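# Unscrew and unplug the monitor cable, then release it

## Task

Free the monitor cable from its back-panel port. Loosen both thumbscrews and draw the plug straight out, then leave it lying loose and away from the port. If the plug is tilted beyond what the port permits while still inside it, the task fails immediately. Anything that stays put only because the robot holds it does not count. Finish by releasing the plug and moving the grippers away.

## Robot and tools

ROBOT. There are two arms, left_arm and right_arm, each with six joints and a parallel gripper. The joint order is always waist, shoulder, elbow, forearm roll, wrist pitch, wrist roll. Stated ranges in radians: waist -6.283 to 6.283, shoulder -2.059 to 2.094, elbow -3.927 to 0.192, forearm roll -6.283 to 6.283, wrist pitch -1.693 to 3.142, wrist roll -6.283 to 6.283. A real end stop may sit up to 0.010 rad either side of these. Load limits (N m): waist 45, shoulder 45, elbow 27, forearm roll 27, wrist pitch 18, wrist roll 18, and a carried object's weight adds to the load.

FRAME. Reported gripper poses use one scene frame: origin on the table top midway between the arms, +z up, +x pointing out across the table, and left_arm sits on the +y side. The words left and right are arm names, not image sides. The printed hand position is approximate, worse at long reach. Each gripper's fingers point along its own +z and close along its own y. end_effector_position is the midpoint of the closed pads, roughly 2 cm short of the fingertips; closing pushes the tips about 10 mm further along +z.

THE 14-NUMBER ROW. Every motion command uses one row of 14 numbers covering both arms, even if only one moves: left_arm's six joint angles then its opening, then right_arm's six angles then its opening. Joint values are absolute target angles in radians, in the same form as the Joint positions line, not offsets. Opening is absolute on a scale from -1 (closed) to +1 (fully open). To keep a joint still, repeat its current Joint targets value.

execute_actions(actions): a list of actions. Each action is a table of 1 to 15 rows; each row drives one control step of 1/30 s, and a table with fewer rows repeats its final row until 15 steps (0.5 s) have passed. An empty list simply returns the current state and images. A call is rejected if any target is more than 0.010 rad beyond a stated end and further out than that joint's last reported angle. A target past the real end is clipped there, and the result then prints "joint sent to its limit" (its absence does not prove more travel exists).

move(target, speed, blocking): target is one 14-number row of absolute angles and openings. All joints of both arms follow paths that finish together, so grippers trace curves. speed (0.01 to 2 rad/s, default 0.5) is the top speed of whichever joint has the longest way to go. Paths last between 0.5 and 10 s; longer ones are cut off at 10 s before arriving. Finger values are applied at the start. Nothing slows for obstacles or the other arm. With blocking=false the result comes after 0.5 s while motion continues; further rows or moves are refused until a result shows the move ended, so use wait(0) or stop. The extra "move:" line gives the ending (done, off_target, moving, held, fault), limits=held or limits=none, and each arm's joint furthest from target.

wait(seconds): 0 to 10 s, arms hold their last command; a running move continues and the wait returns when it ends. stop(): brakes the running move; fingers are not stopped. zoom_image(camera, region): region [x0, y0, x1, y1] in that camera's pixels, at most 504 by 504, origin top-left. finished_scene(scene): pass the current scene number to end it; it cannot be undone.

DRIVE LIMITS. Joint targets change at most 3.14 rad/s, reaching that speed in 0.16 s, with an arm's joints slowed together. Each step the target stays within 0.623 rad of the measured angle, and if targets would put the gripper over 70 mm from where it is, they are scaled back. Far targets therefore need several actions; an unfinished motion may not complete on its own, so resend the remainder.

RESULTS. The state line gives per arm the gripper position (m), orientation quaternion wxyz, and linear and angular velocity. Joint positions and Joint velocities list six joints (rad, rad/s) then the finger-pad gap (m; 0.084 fully open). Joint targets shows what the joints are currently driven toward. grip_measured is the measured opening on the command scale. Joint torques are total drive output with per-arm offset, scale and noise, nonzero even in free air. Step readings list joint angles at some steps; HELD with an arm label means part of that arm's row was withheld. "joint command not followed" means a clearance check altered targets. MOTOR HOT appears at 65 °C; at 80 °C an OVER-TEMPERATURE FAULT brakes that arm until cool. A TORQUE FAULT (contact load reaching a limit) stops the arm, backs the joint off, holds 10 s and drops the rest of the call.

GRIPPING. Hold something by commanding an opening well below grip_measured; lower means harder squeeze, about 24 N per pad at most for parts up to about 6 cm. Fast closing can squeeze harder. Repeating grip_measured keeps light pressure.

CAMERAS (width x height): cam_head_left, cam_head_right, cam_high, cam_low, cam_left_wrist, cam_right_wrist, all 896x504. OpenCV-style calibration (K, distortion, T_world_to_cam) is given and may be slightly off; wrist camera poses follow their arm's joints.

AVOID. Tilting the plug beyond the port's allowance while inserted, fast or deep-into-contact moves that strike or press hard, arms touching each other, dropping or sliding anything off the table. A loose object may occasionally get a brief external shove. Before ending, the plug must rest free on its own, grippers opened and withdrawn.

Each tool is called after "Call:" by a JSON object that holds its "method" and its "body", one argument or row to a line.

## Session

Call:
{"method": "execute_actions", "body": {
  "actions": []
}}

Scene clock: 0.00 s.
left_arm: end_effector_position=(+0.5029, +0.5169, +0.2350) grip_measured=+0.37 end_effector_quat_wxyz=(+0.183, +0.752, +0.496, -0.394) end_effector_velocity=(+0.000, -0.000, +0.001) end_effector_angular_velocity=(+0.000, -0.002, -0.001) | right_arm: end_effector_position=(+0.3887, +0.0056, +0.3123) grip_measured=-0.58 end_effector_quat_wxyz=(-0.070, +0.313, +0.947, -0.012) end_effector_velocity=(-0.000, +0.000, -0.000) end_effector_angular_velocity=(-0.001, +0.000, +0.001)
Joint names: [waist, shoulder, elbow, forearm roll, wrist pitch, wrist roll]
Joint positions: left_arm=[ 0.628  0.788 -2.167 -0.463  2.164 -0.742  0.06 ] | right_arm=[ 0.477  0.178 -1.616  0.098  1.541 -1.898  0.019]
Joint velocities: left_arm=[-0.    -0.001 -0.    -0.     0.     0.001 -0.   ] | right_arm=[ 0.     0.001  0.    -0.     0.    -0.001 -0.   ]
Joint torques (N m, as the arm reports them, + toward a larger angle): no reading
Motor temperatures (°C, as the motors report them): left_arm=[26 30 35 29 30 29] | right_arm=[29 29 29 30 33 33]
Joint targets: left_arm=[0.628 0.788 -2.167 -0.463 2.164 -0.742] | right_arm=[0.477 0.178 -1.616 0.098 1.541 -1.898]

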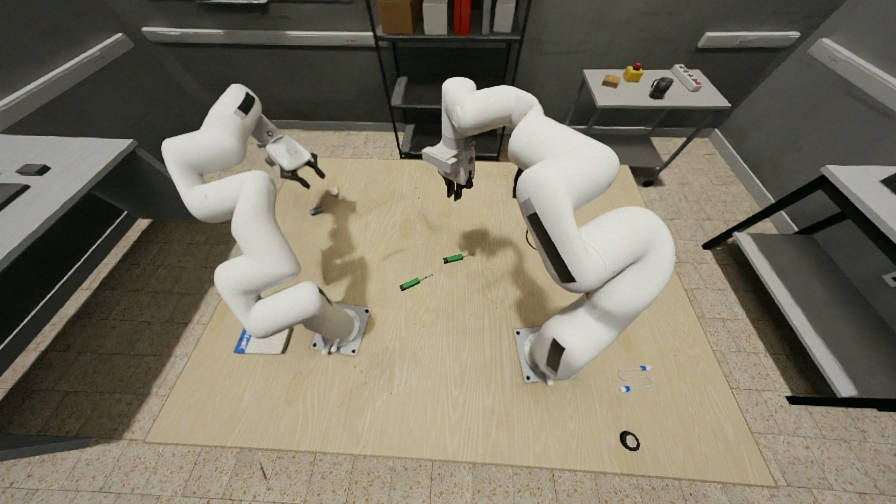

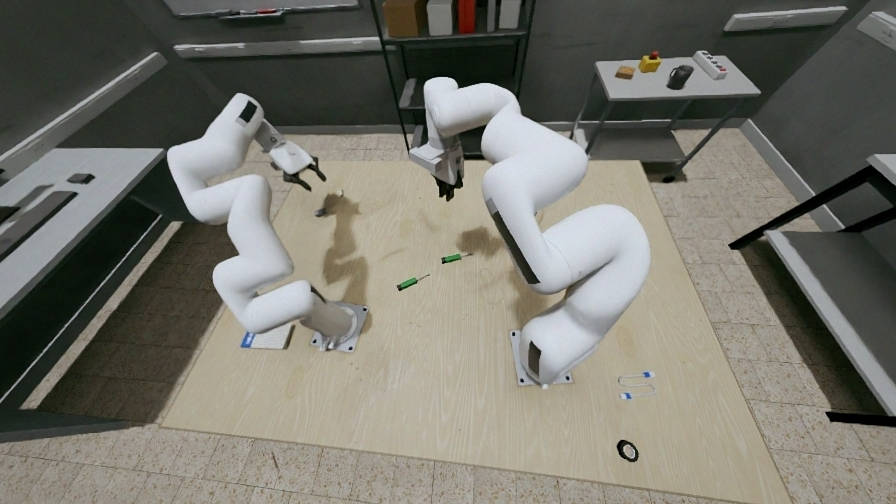

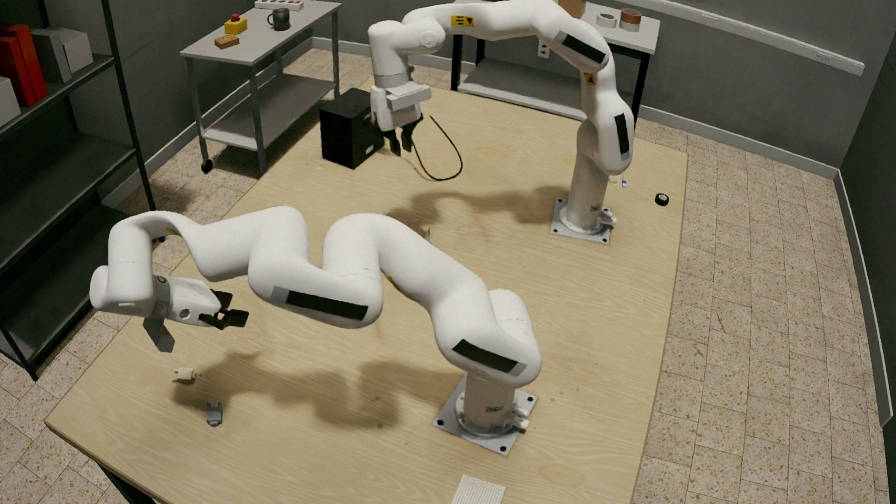

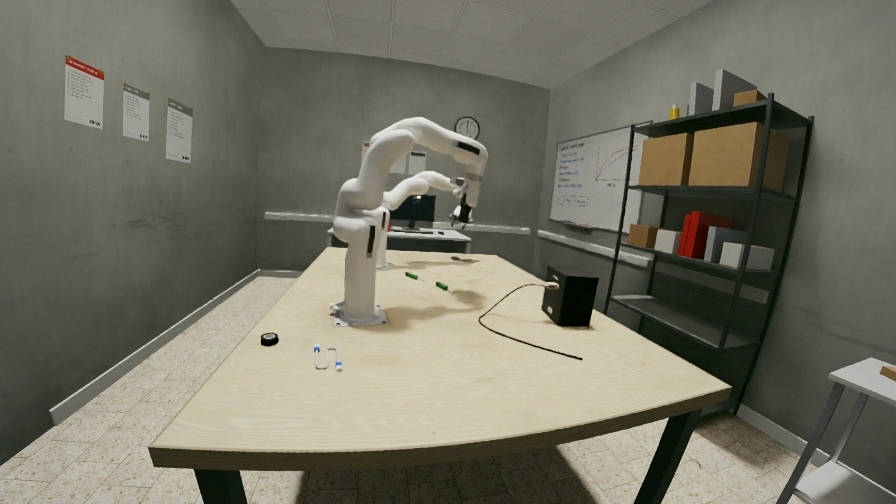

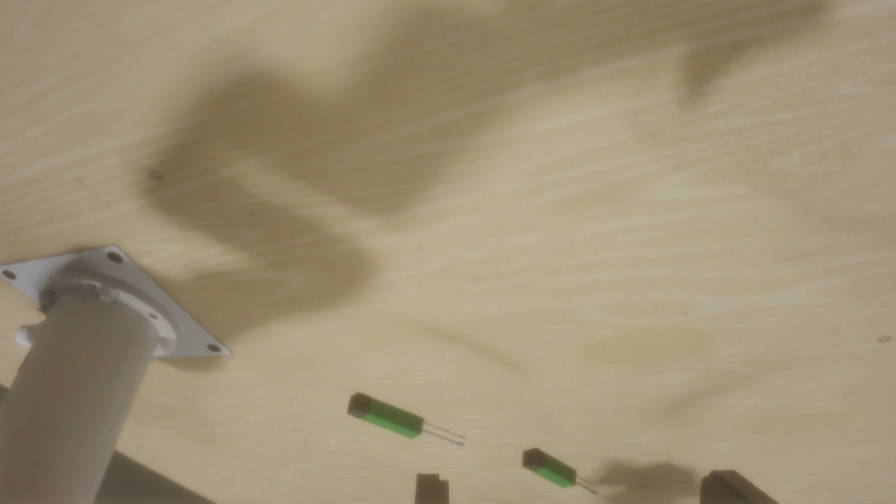

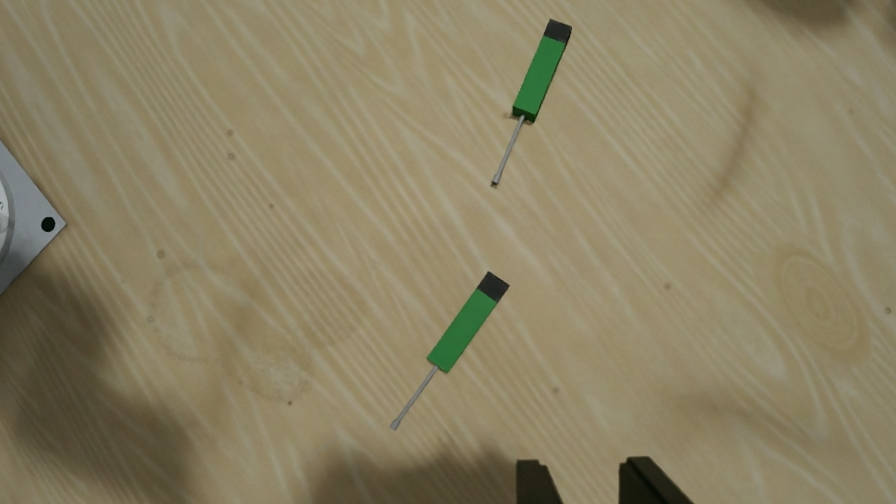

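Call:
{"method": "move", "body": {
  "target": [0.628,0.788,-2.167,-0.463,2.164,-0.742,0.37,-0.15,0.5,-0.35,0,-1.6,0,0.5],
  "speed": 1
}}

Scene clock: 24.83 s.
left_arm: end_effector_position=(+0.5027, +0.5170, +0.2348) grip_measured=+0.36 end_effector_quat_wxyz=(+0.183, +0.752, +0.496, -0.394) end_effector_velocity=(+0.000, -0.000, +0.000) end_effector_angular_velocity=(+0.000, -0.001, +0.000) | right_arm: end_effector_position=(+0.4595, -0.3102, +0.1860) grip_measured=+0.49 end_effector_quat_wxyz=(+0.004, +0.748, -0.005, +0.663) end_effector_velocity=(-0.001, -0.001, -0.000) end_effector_angular_velocity=(+0.001, +0.001, -0.002)
Joint names: [waist, shoulder, elbow, forearm roll, wrist pitch, wrist roll]
Joint positions: left_arm=[ 0.628  0.788 -2.167 -0.463  2.164 -0.742  0.059] | right_arm=[-0.15   0.5   -0.35  -0.    -1.6   -0.     0.065]
Joint velocities: left_arm=[-0.    -0.    -0.    -0.001 -0.001 -0.     0.   ] | right_arm=[-0.001  0.001  0.002  0.    -0.002  0.002  0.   ]
Joint torques (N m, as the arm reports them, + toward a larger angle): left_arm=[  0.01 -30.74 -21.92  -1.03   0.3   -0.75] | right_arm=[ -1.71 -22.58  -4.53  -0.26  -1.39   0.48]
Motor temperatures (°C, as the motors report them): left_arm=[26 30 37 29 30 29] | right_arm=[29 29 31 30 33 33]
Joint targets: left_arm=[0.628 0.788 -2.167 -0.463 2.164 -0.742] | right_arm=[-0.150 0.500 -0.350 -0.000 -1.600 -0.000]
move: done; limits=none; left_arm: farthest joint: the waist, 0.000 radians from its target (0.000 radians at the start); right_arm: farthest joint: the waist, 0.000 radians from its target (0.627 radians at the start)
camera_calibration (this result's frames):
cam_left_wrist: T_world_to_cam=[[0.902396, -0.417192, -0.107852, -0.18537], [-0.183258, -0.598088, 0.780197, 0.281897], [-0.389996, -0.684282, -0.616166, 0.827216], [0, 0, 0, 1]] pos_world=[0.541548, 0.657313, 0.269775]
cam_right_wrist: T_world_to_cam=[[-0.0293576, -0.999564, 0.00322244, -0.265335], [-0.136634, 0.00081939, -0.990621, 0.314972], [0.990187, -0.0295226, -0.136598, -0.306144], [0, 0, 0, 1]] pos_world=[0.338386, -0.274515, 0.271055]

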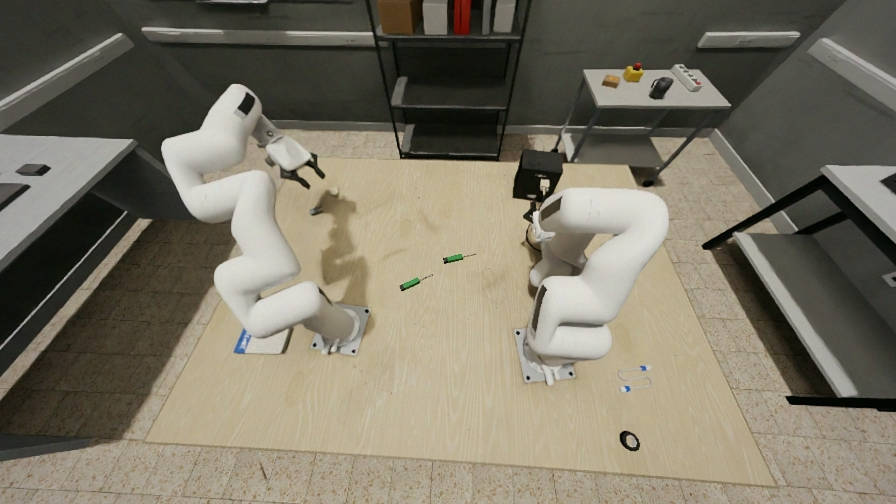

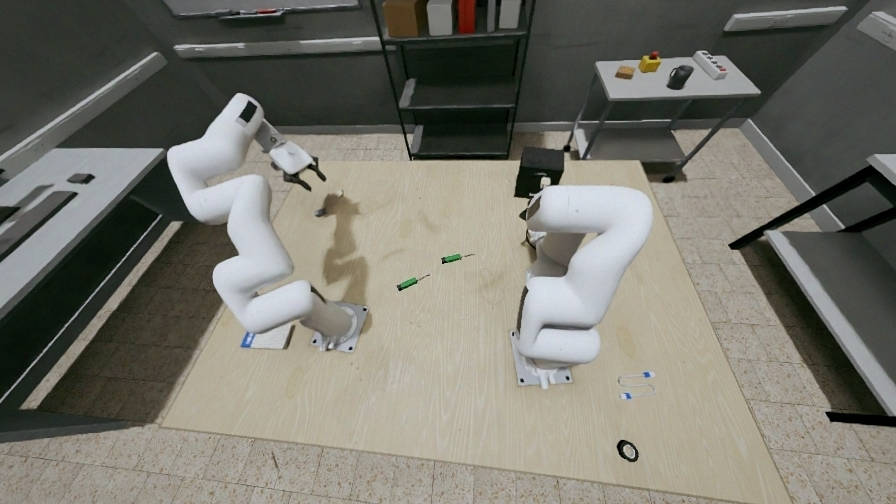

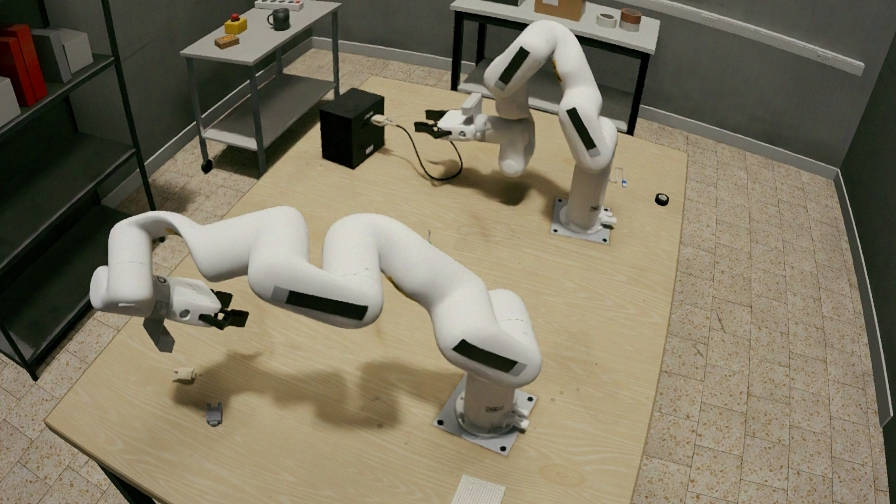

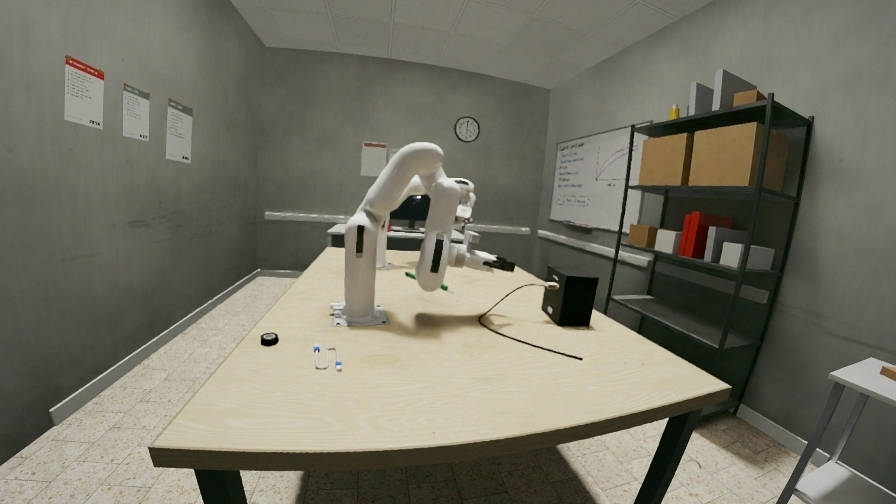

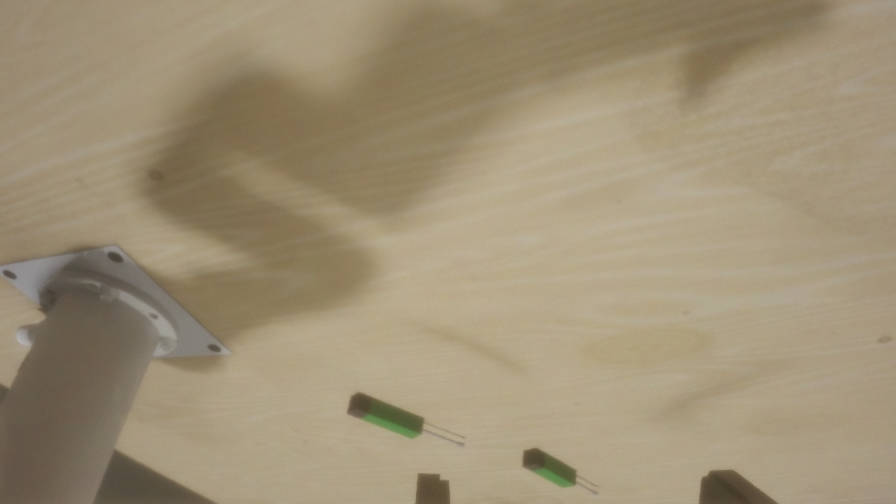

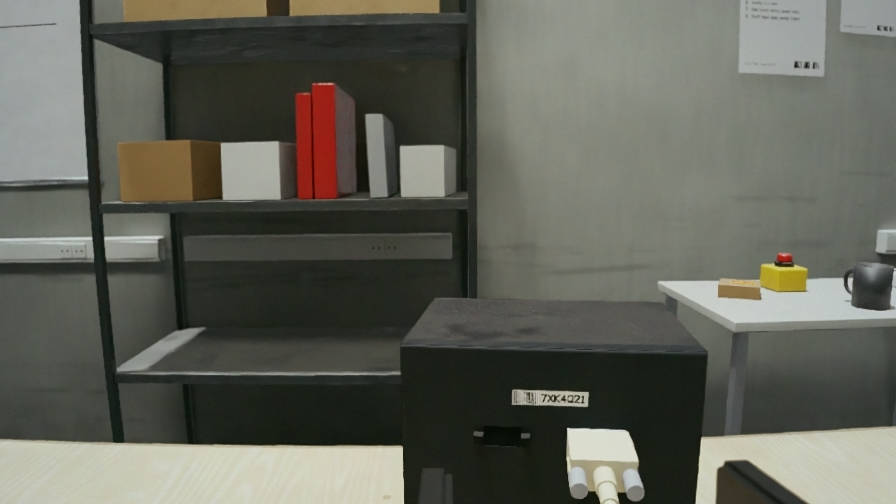

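Call:
{"method": "move", "body": {
  "target": [0.628,0.788,-2.167,-0.463,2.164,-0.742,0.37,-0.095,0.9,-0.805,0.21,-1.666,0,-0.5]
}}

Call:
{"method": "zoom_image", "body": {
  "camera": "cam_right_wrist",
  "region": [392,200,896,504]
}}

Scene clock: 44.97 s.
left_arm: end_effector_position=(+0.5027, +0.5170, +0.2348) grip_measured=+0.36 end_effector_quat_wxyz=(+0.183, +0.752, +0.496, -0.394) end_effector_velocity=(-0.000, +0.000, -0.000) end_effector_angular_velocity=(+0.000, +0.002, +0.001) | right_arm: end_effector_position=(+0.5402, -0.3326, +0.1303) grip_measured=-0.51 end_effector_quat_wxyz=(+0.067, +0.704, -0.053, +0.705) end_effector_velocity=(+0.000, +0.001, -0.001) end_effector_angular_velocity=(-0.001, +0.001, +0.001)
Joint names: [waist, shoulder, elbow, forearm roll, wrist pitch, wrist roll]
Joint positions: left_arm=[ 0.628  0.788 -2.167 -0.463  2.164 -0.742  0.059] | right_arm=[-0.096  0.9   -0.804  0.211 -1.666 -0.     0.022]
Joint velocities: left_arm=[ 0.     0.001  0.     0.     0.    -0.001 -0.   ] | right_arm=[ 0.002  0.003 -0.002  0.    -0.    -0.001  0.   ]
Joint torques (N m, as the arm reports them, + toward a larger angle): left_arm=[  1.28 -30.17 -21.97  -0.58   0.59  -0.46] | right_arm=[  5.39 -29.66  -6.74  -2.4   -0.31   0.45]
Motor temperatures (°C, as the motors report them): left_arm=[26 31 37 29 30 29] | right_arm=[29 29 30 30 33 33]
Joint targets: left_arm=[0.628 0.788 -2.167 -0.463 2.164 -0.742] | right_arm=[-0.095 0.900 -0.805 0.210 -1.666 0.000]
move: done; limits=none; left_arm: farthest joint: the waist, 0.000 radians from its target (0.000 radians at the start); right_arm: farthest joint: the waist, 0.001 radians from its target (0.055 radians at the start)
camera_calibration (this result's frames):
cam_left_wrist: T_world_to_cam=[[0.902396, -0.417191, -0.107852, -0.18537], [-0.183258, -0.598088, 0.780197, 0.281897], [-0.389996, -0.684282, -0.616166, 0.827216], [0, 0, 0, 1]] pos_world=[0.541548, 0.657314, 0.269775]
cam_right_wrist: T_world_to_cam=[[-0.184372, -0.982632, 0.0209997, -0.198123], [-0.0173142, -0.0181155, -0.999686, 0.201276], [0.982704, -0.184677, -0.0136735, -0.457848], [0, 0, 0, 1]] pos_world=[0.416886, -0.27559, 0.199113]

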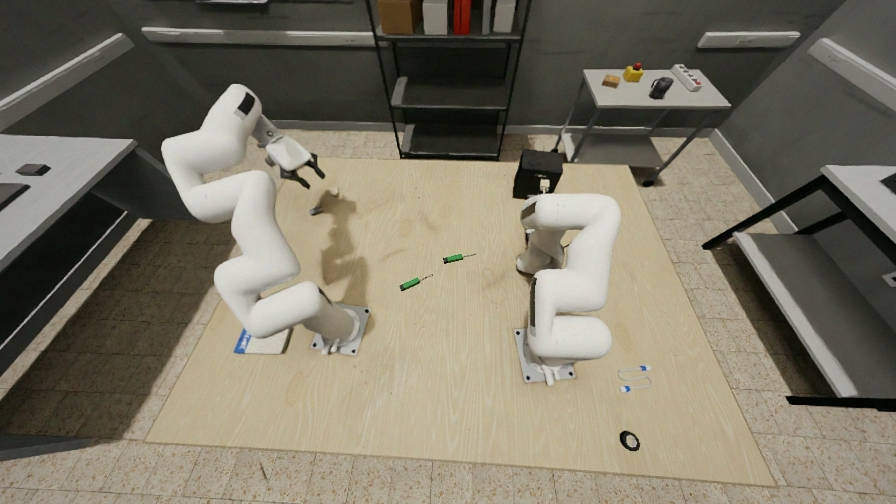

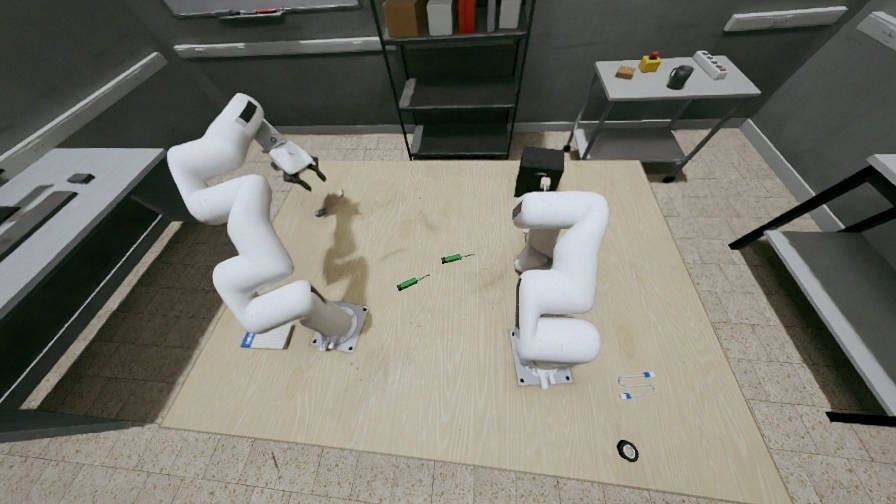

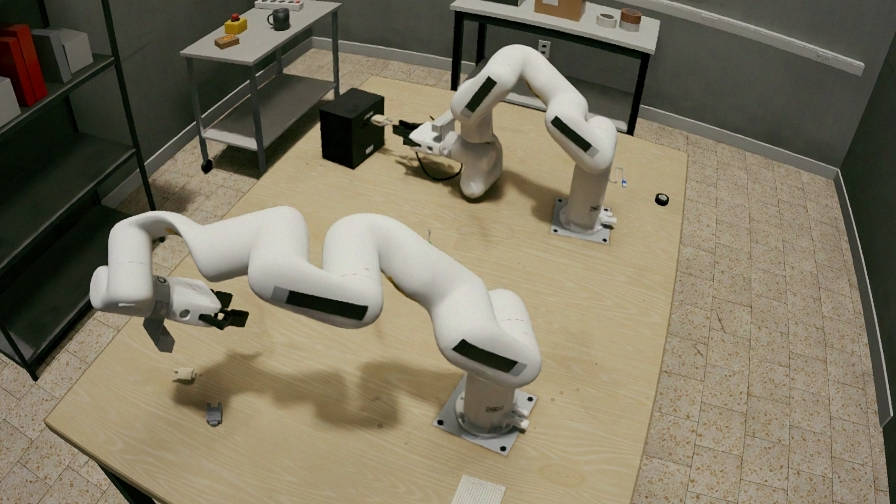

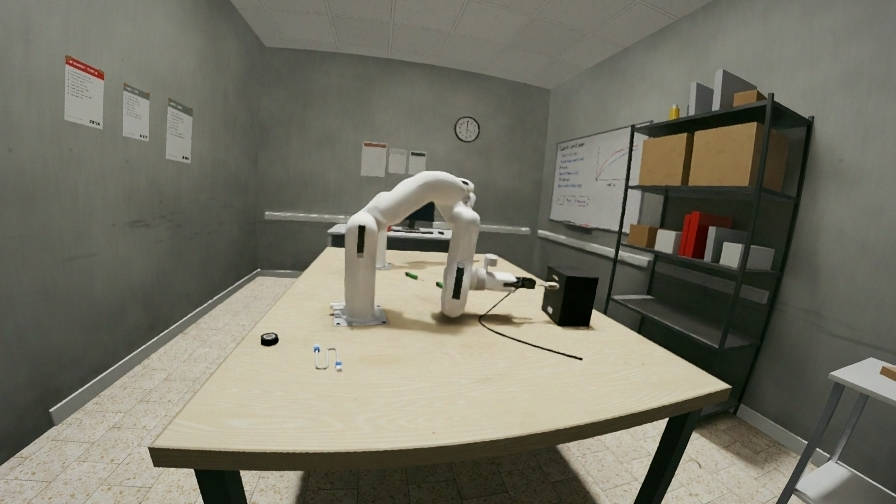

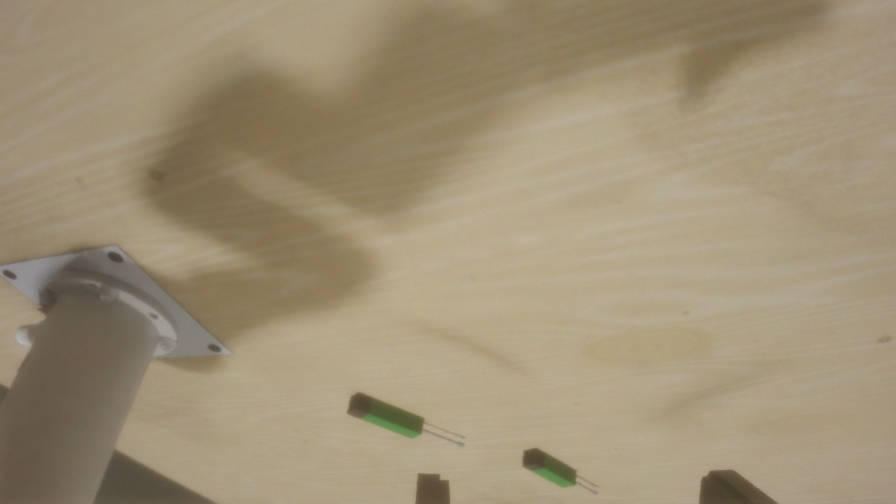

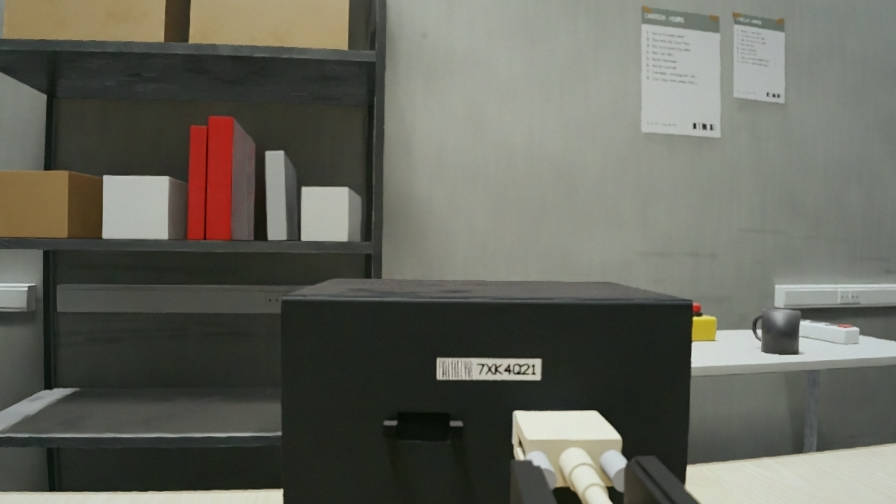

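Region (392, 200, 896, 504) of cam_right_wrist's 896x504 image, scaled by 1.000; it fills the top 304 rows of this view, and the rest is white.

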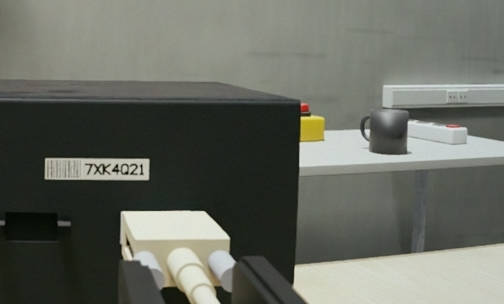

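Call:
{"method": "move", "body": {
  "target": [0.628,0.788,-2.167,-0.463,2.164,-0.742,0.37,-0.149,0.92,-0.907,0.16,-1.584,0,0.15],
  "speed": 0.1
}}

Call:
{"method": "zoom_image", "body": {
  "camera": "cam_high",
  "region": [340,90,440,160]
}}

Scene clock: 69.73 s.
left_arm: end_effector_position=(+0.5027, +0.5170, +0.2348) grip_measured=+0.36 end_effector_quat_wxyz=(+0.183, +0.752, +0.496, -0.394) end_effector_velocity=(+0.000, +0.001, +0.000) end_effector_angular_velocity=(+0.001, -0.001, +0.001) | right_arm: end_effector_position=(+0.5713, -0.3510, +0.1293) grip_measured=+0.14 end_effector_quat_wxyz=(+0.062, +0.704, -0.060, +0.705) end_effector_velocity=(+0.001, -0.001, +0.001) end_effector_angular_velocity=(+0.001, -0.002, -0.001)
Joint names: [waist, shoulder, elbow, forearm roll, wrist pitch, wrist roll]
Joint positions: left_arm=[ 0.628  0.788 -2.167 -0.463  2.164 -0.742  0.059] | right_arm=[-0.149  0.92  -0.907  0.16  -1.584  0.     0.05 ]
Joint velocities: left_arm=[ 0.001 -0.001  0.     0.    -0.001  0.001 -0.   ] | right_arm=[-0.001 -0.    -0.003 -0.     0.001  0.001  0.   ]
Joint torques (N m, as the arm reports them, + toward a larger angle): left_arm=[  0.11 -30.56 -22.03  -1.27   0.58  -0.56] | right_arm=[ -2.03 -32.84  -6.93  -0.04  -1.1    0.44]
Motor temperatures (°C, as the motors report them): left_arm=[26 31 38 29 30 29] | right_arm=[29 29 30 30 33 33]
Joint targets: left_arm=[0.628 0.788 -2.167 -0.463 2.164 -0.742] | right_arm=[-0.149 0.920 -0.907 0.160 -1.584 0.000]
move: done; limits=none; left_arm: farthest joint: the waist, 0.000 radians from its target (0.000 radians at the start); right_arm: farthest joint: the waist, 0.000 radians from its target (0.054 radians at the start)
camera_calibration (this result's frames):
cam_left_wrist: T_world_to_cam=[[0.902396, -0.417191, -0.107852, -0.18537], [-0.183258, -0.598088, 0.780197, 0.281897], [-0.389996, -0.684282, -0.616166, 0.827216], [0, 0, 0, 1]] pos_world=[0.541548, 0.657314, 0.269775]
cam_right_wrist: T_world_to_cam=[[-0.187542, -0.982251, 0.00324237, -0.206205], [-0.0163539, -0.000178054, -0.999866, 0.206321], [0.98212, -0.18757, -0.0160302, -0.492209], [0, 0, 0, 1]] pos_world=[0.448111, -0.294832, 0.199071]

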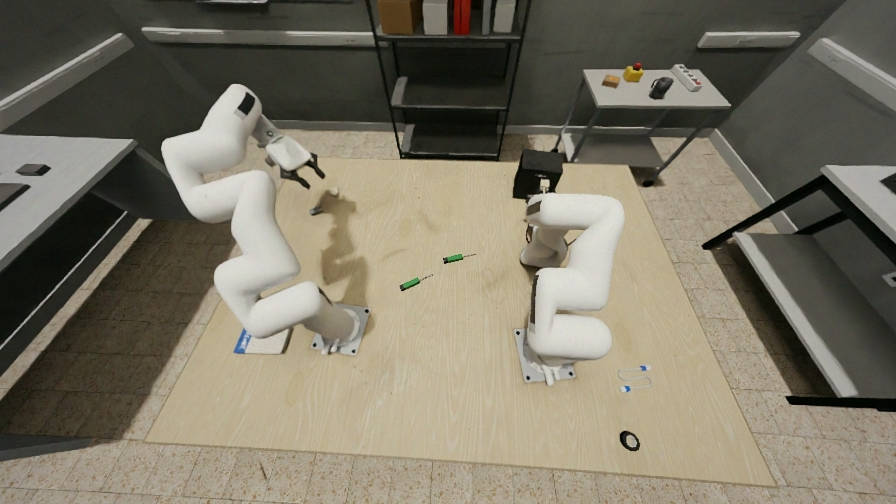

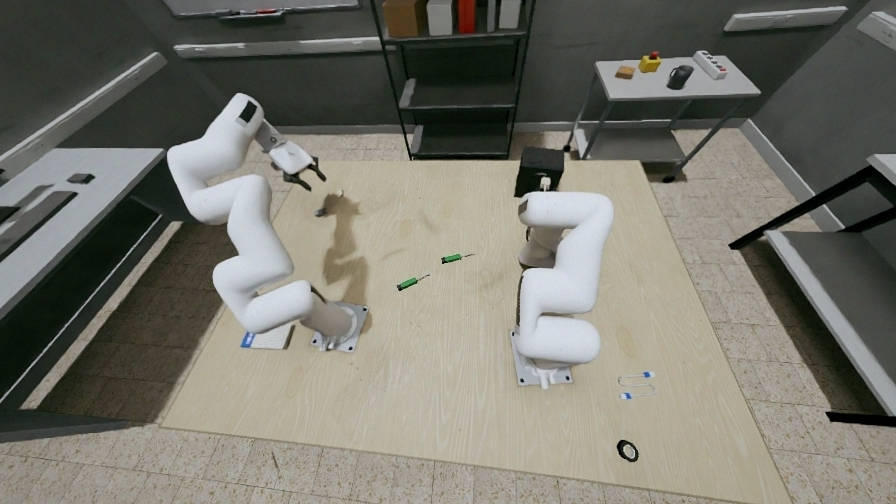

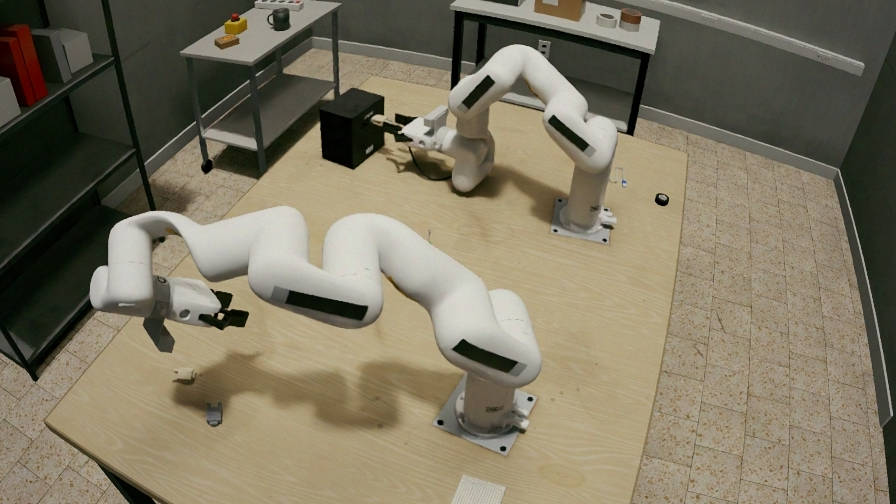

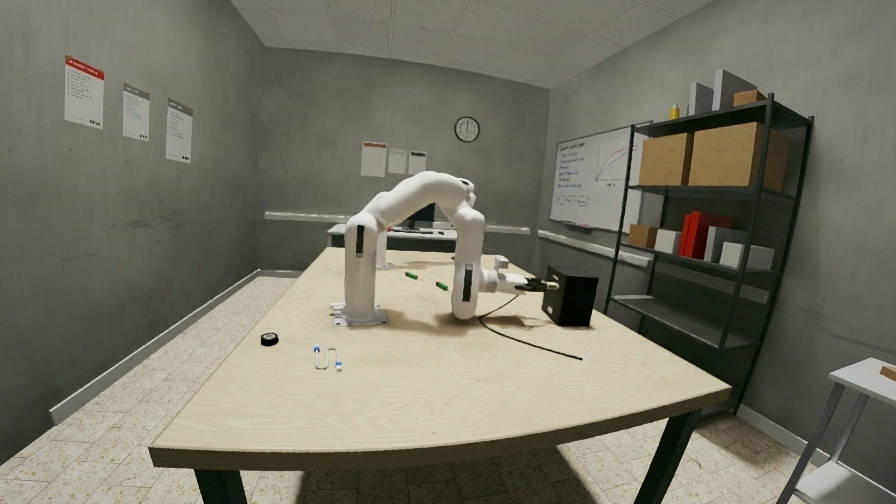

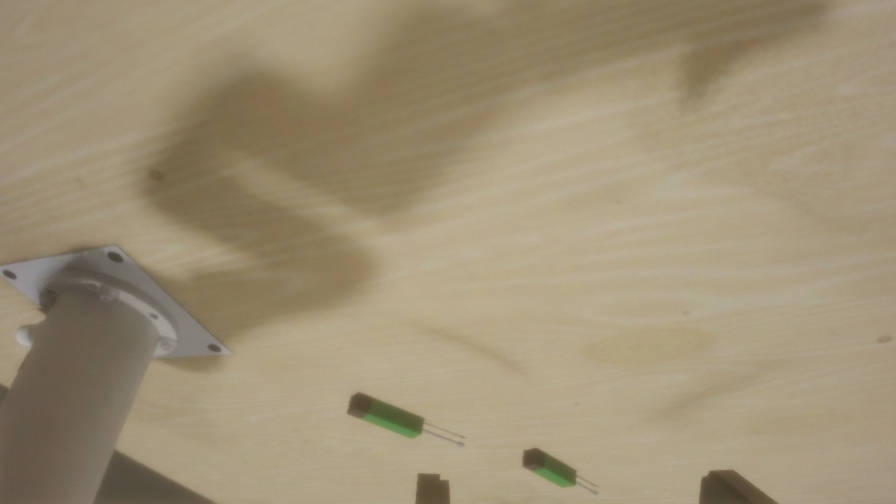

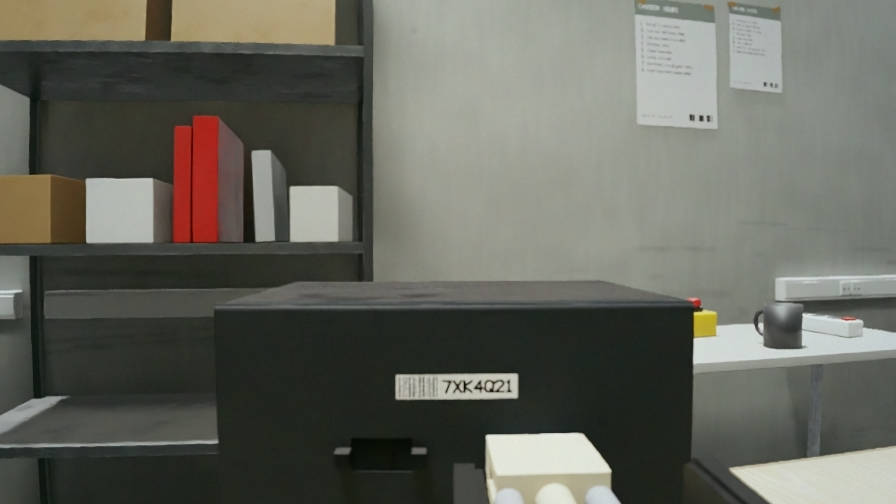

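Region (340, 90, 440, 160) of cam_high's 896x504 image, scaled by 5.040, with more detail than that image has; it fills the top 353 rows of this view, and the rest is white.

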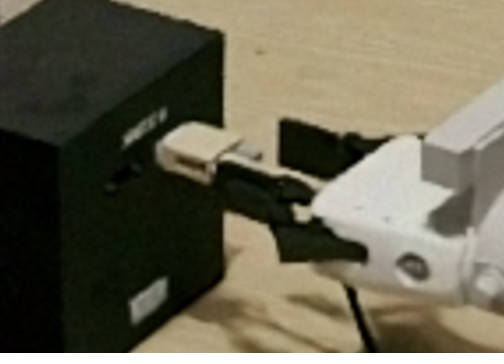

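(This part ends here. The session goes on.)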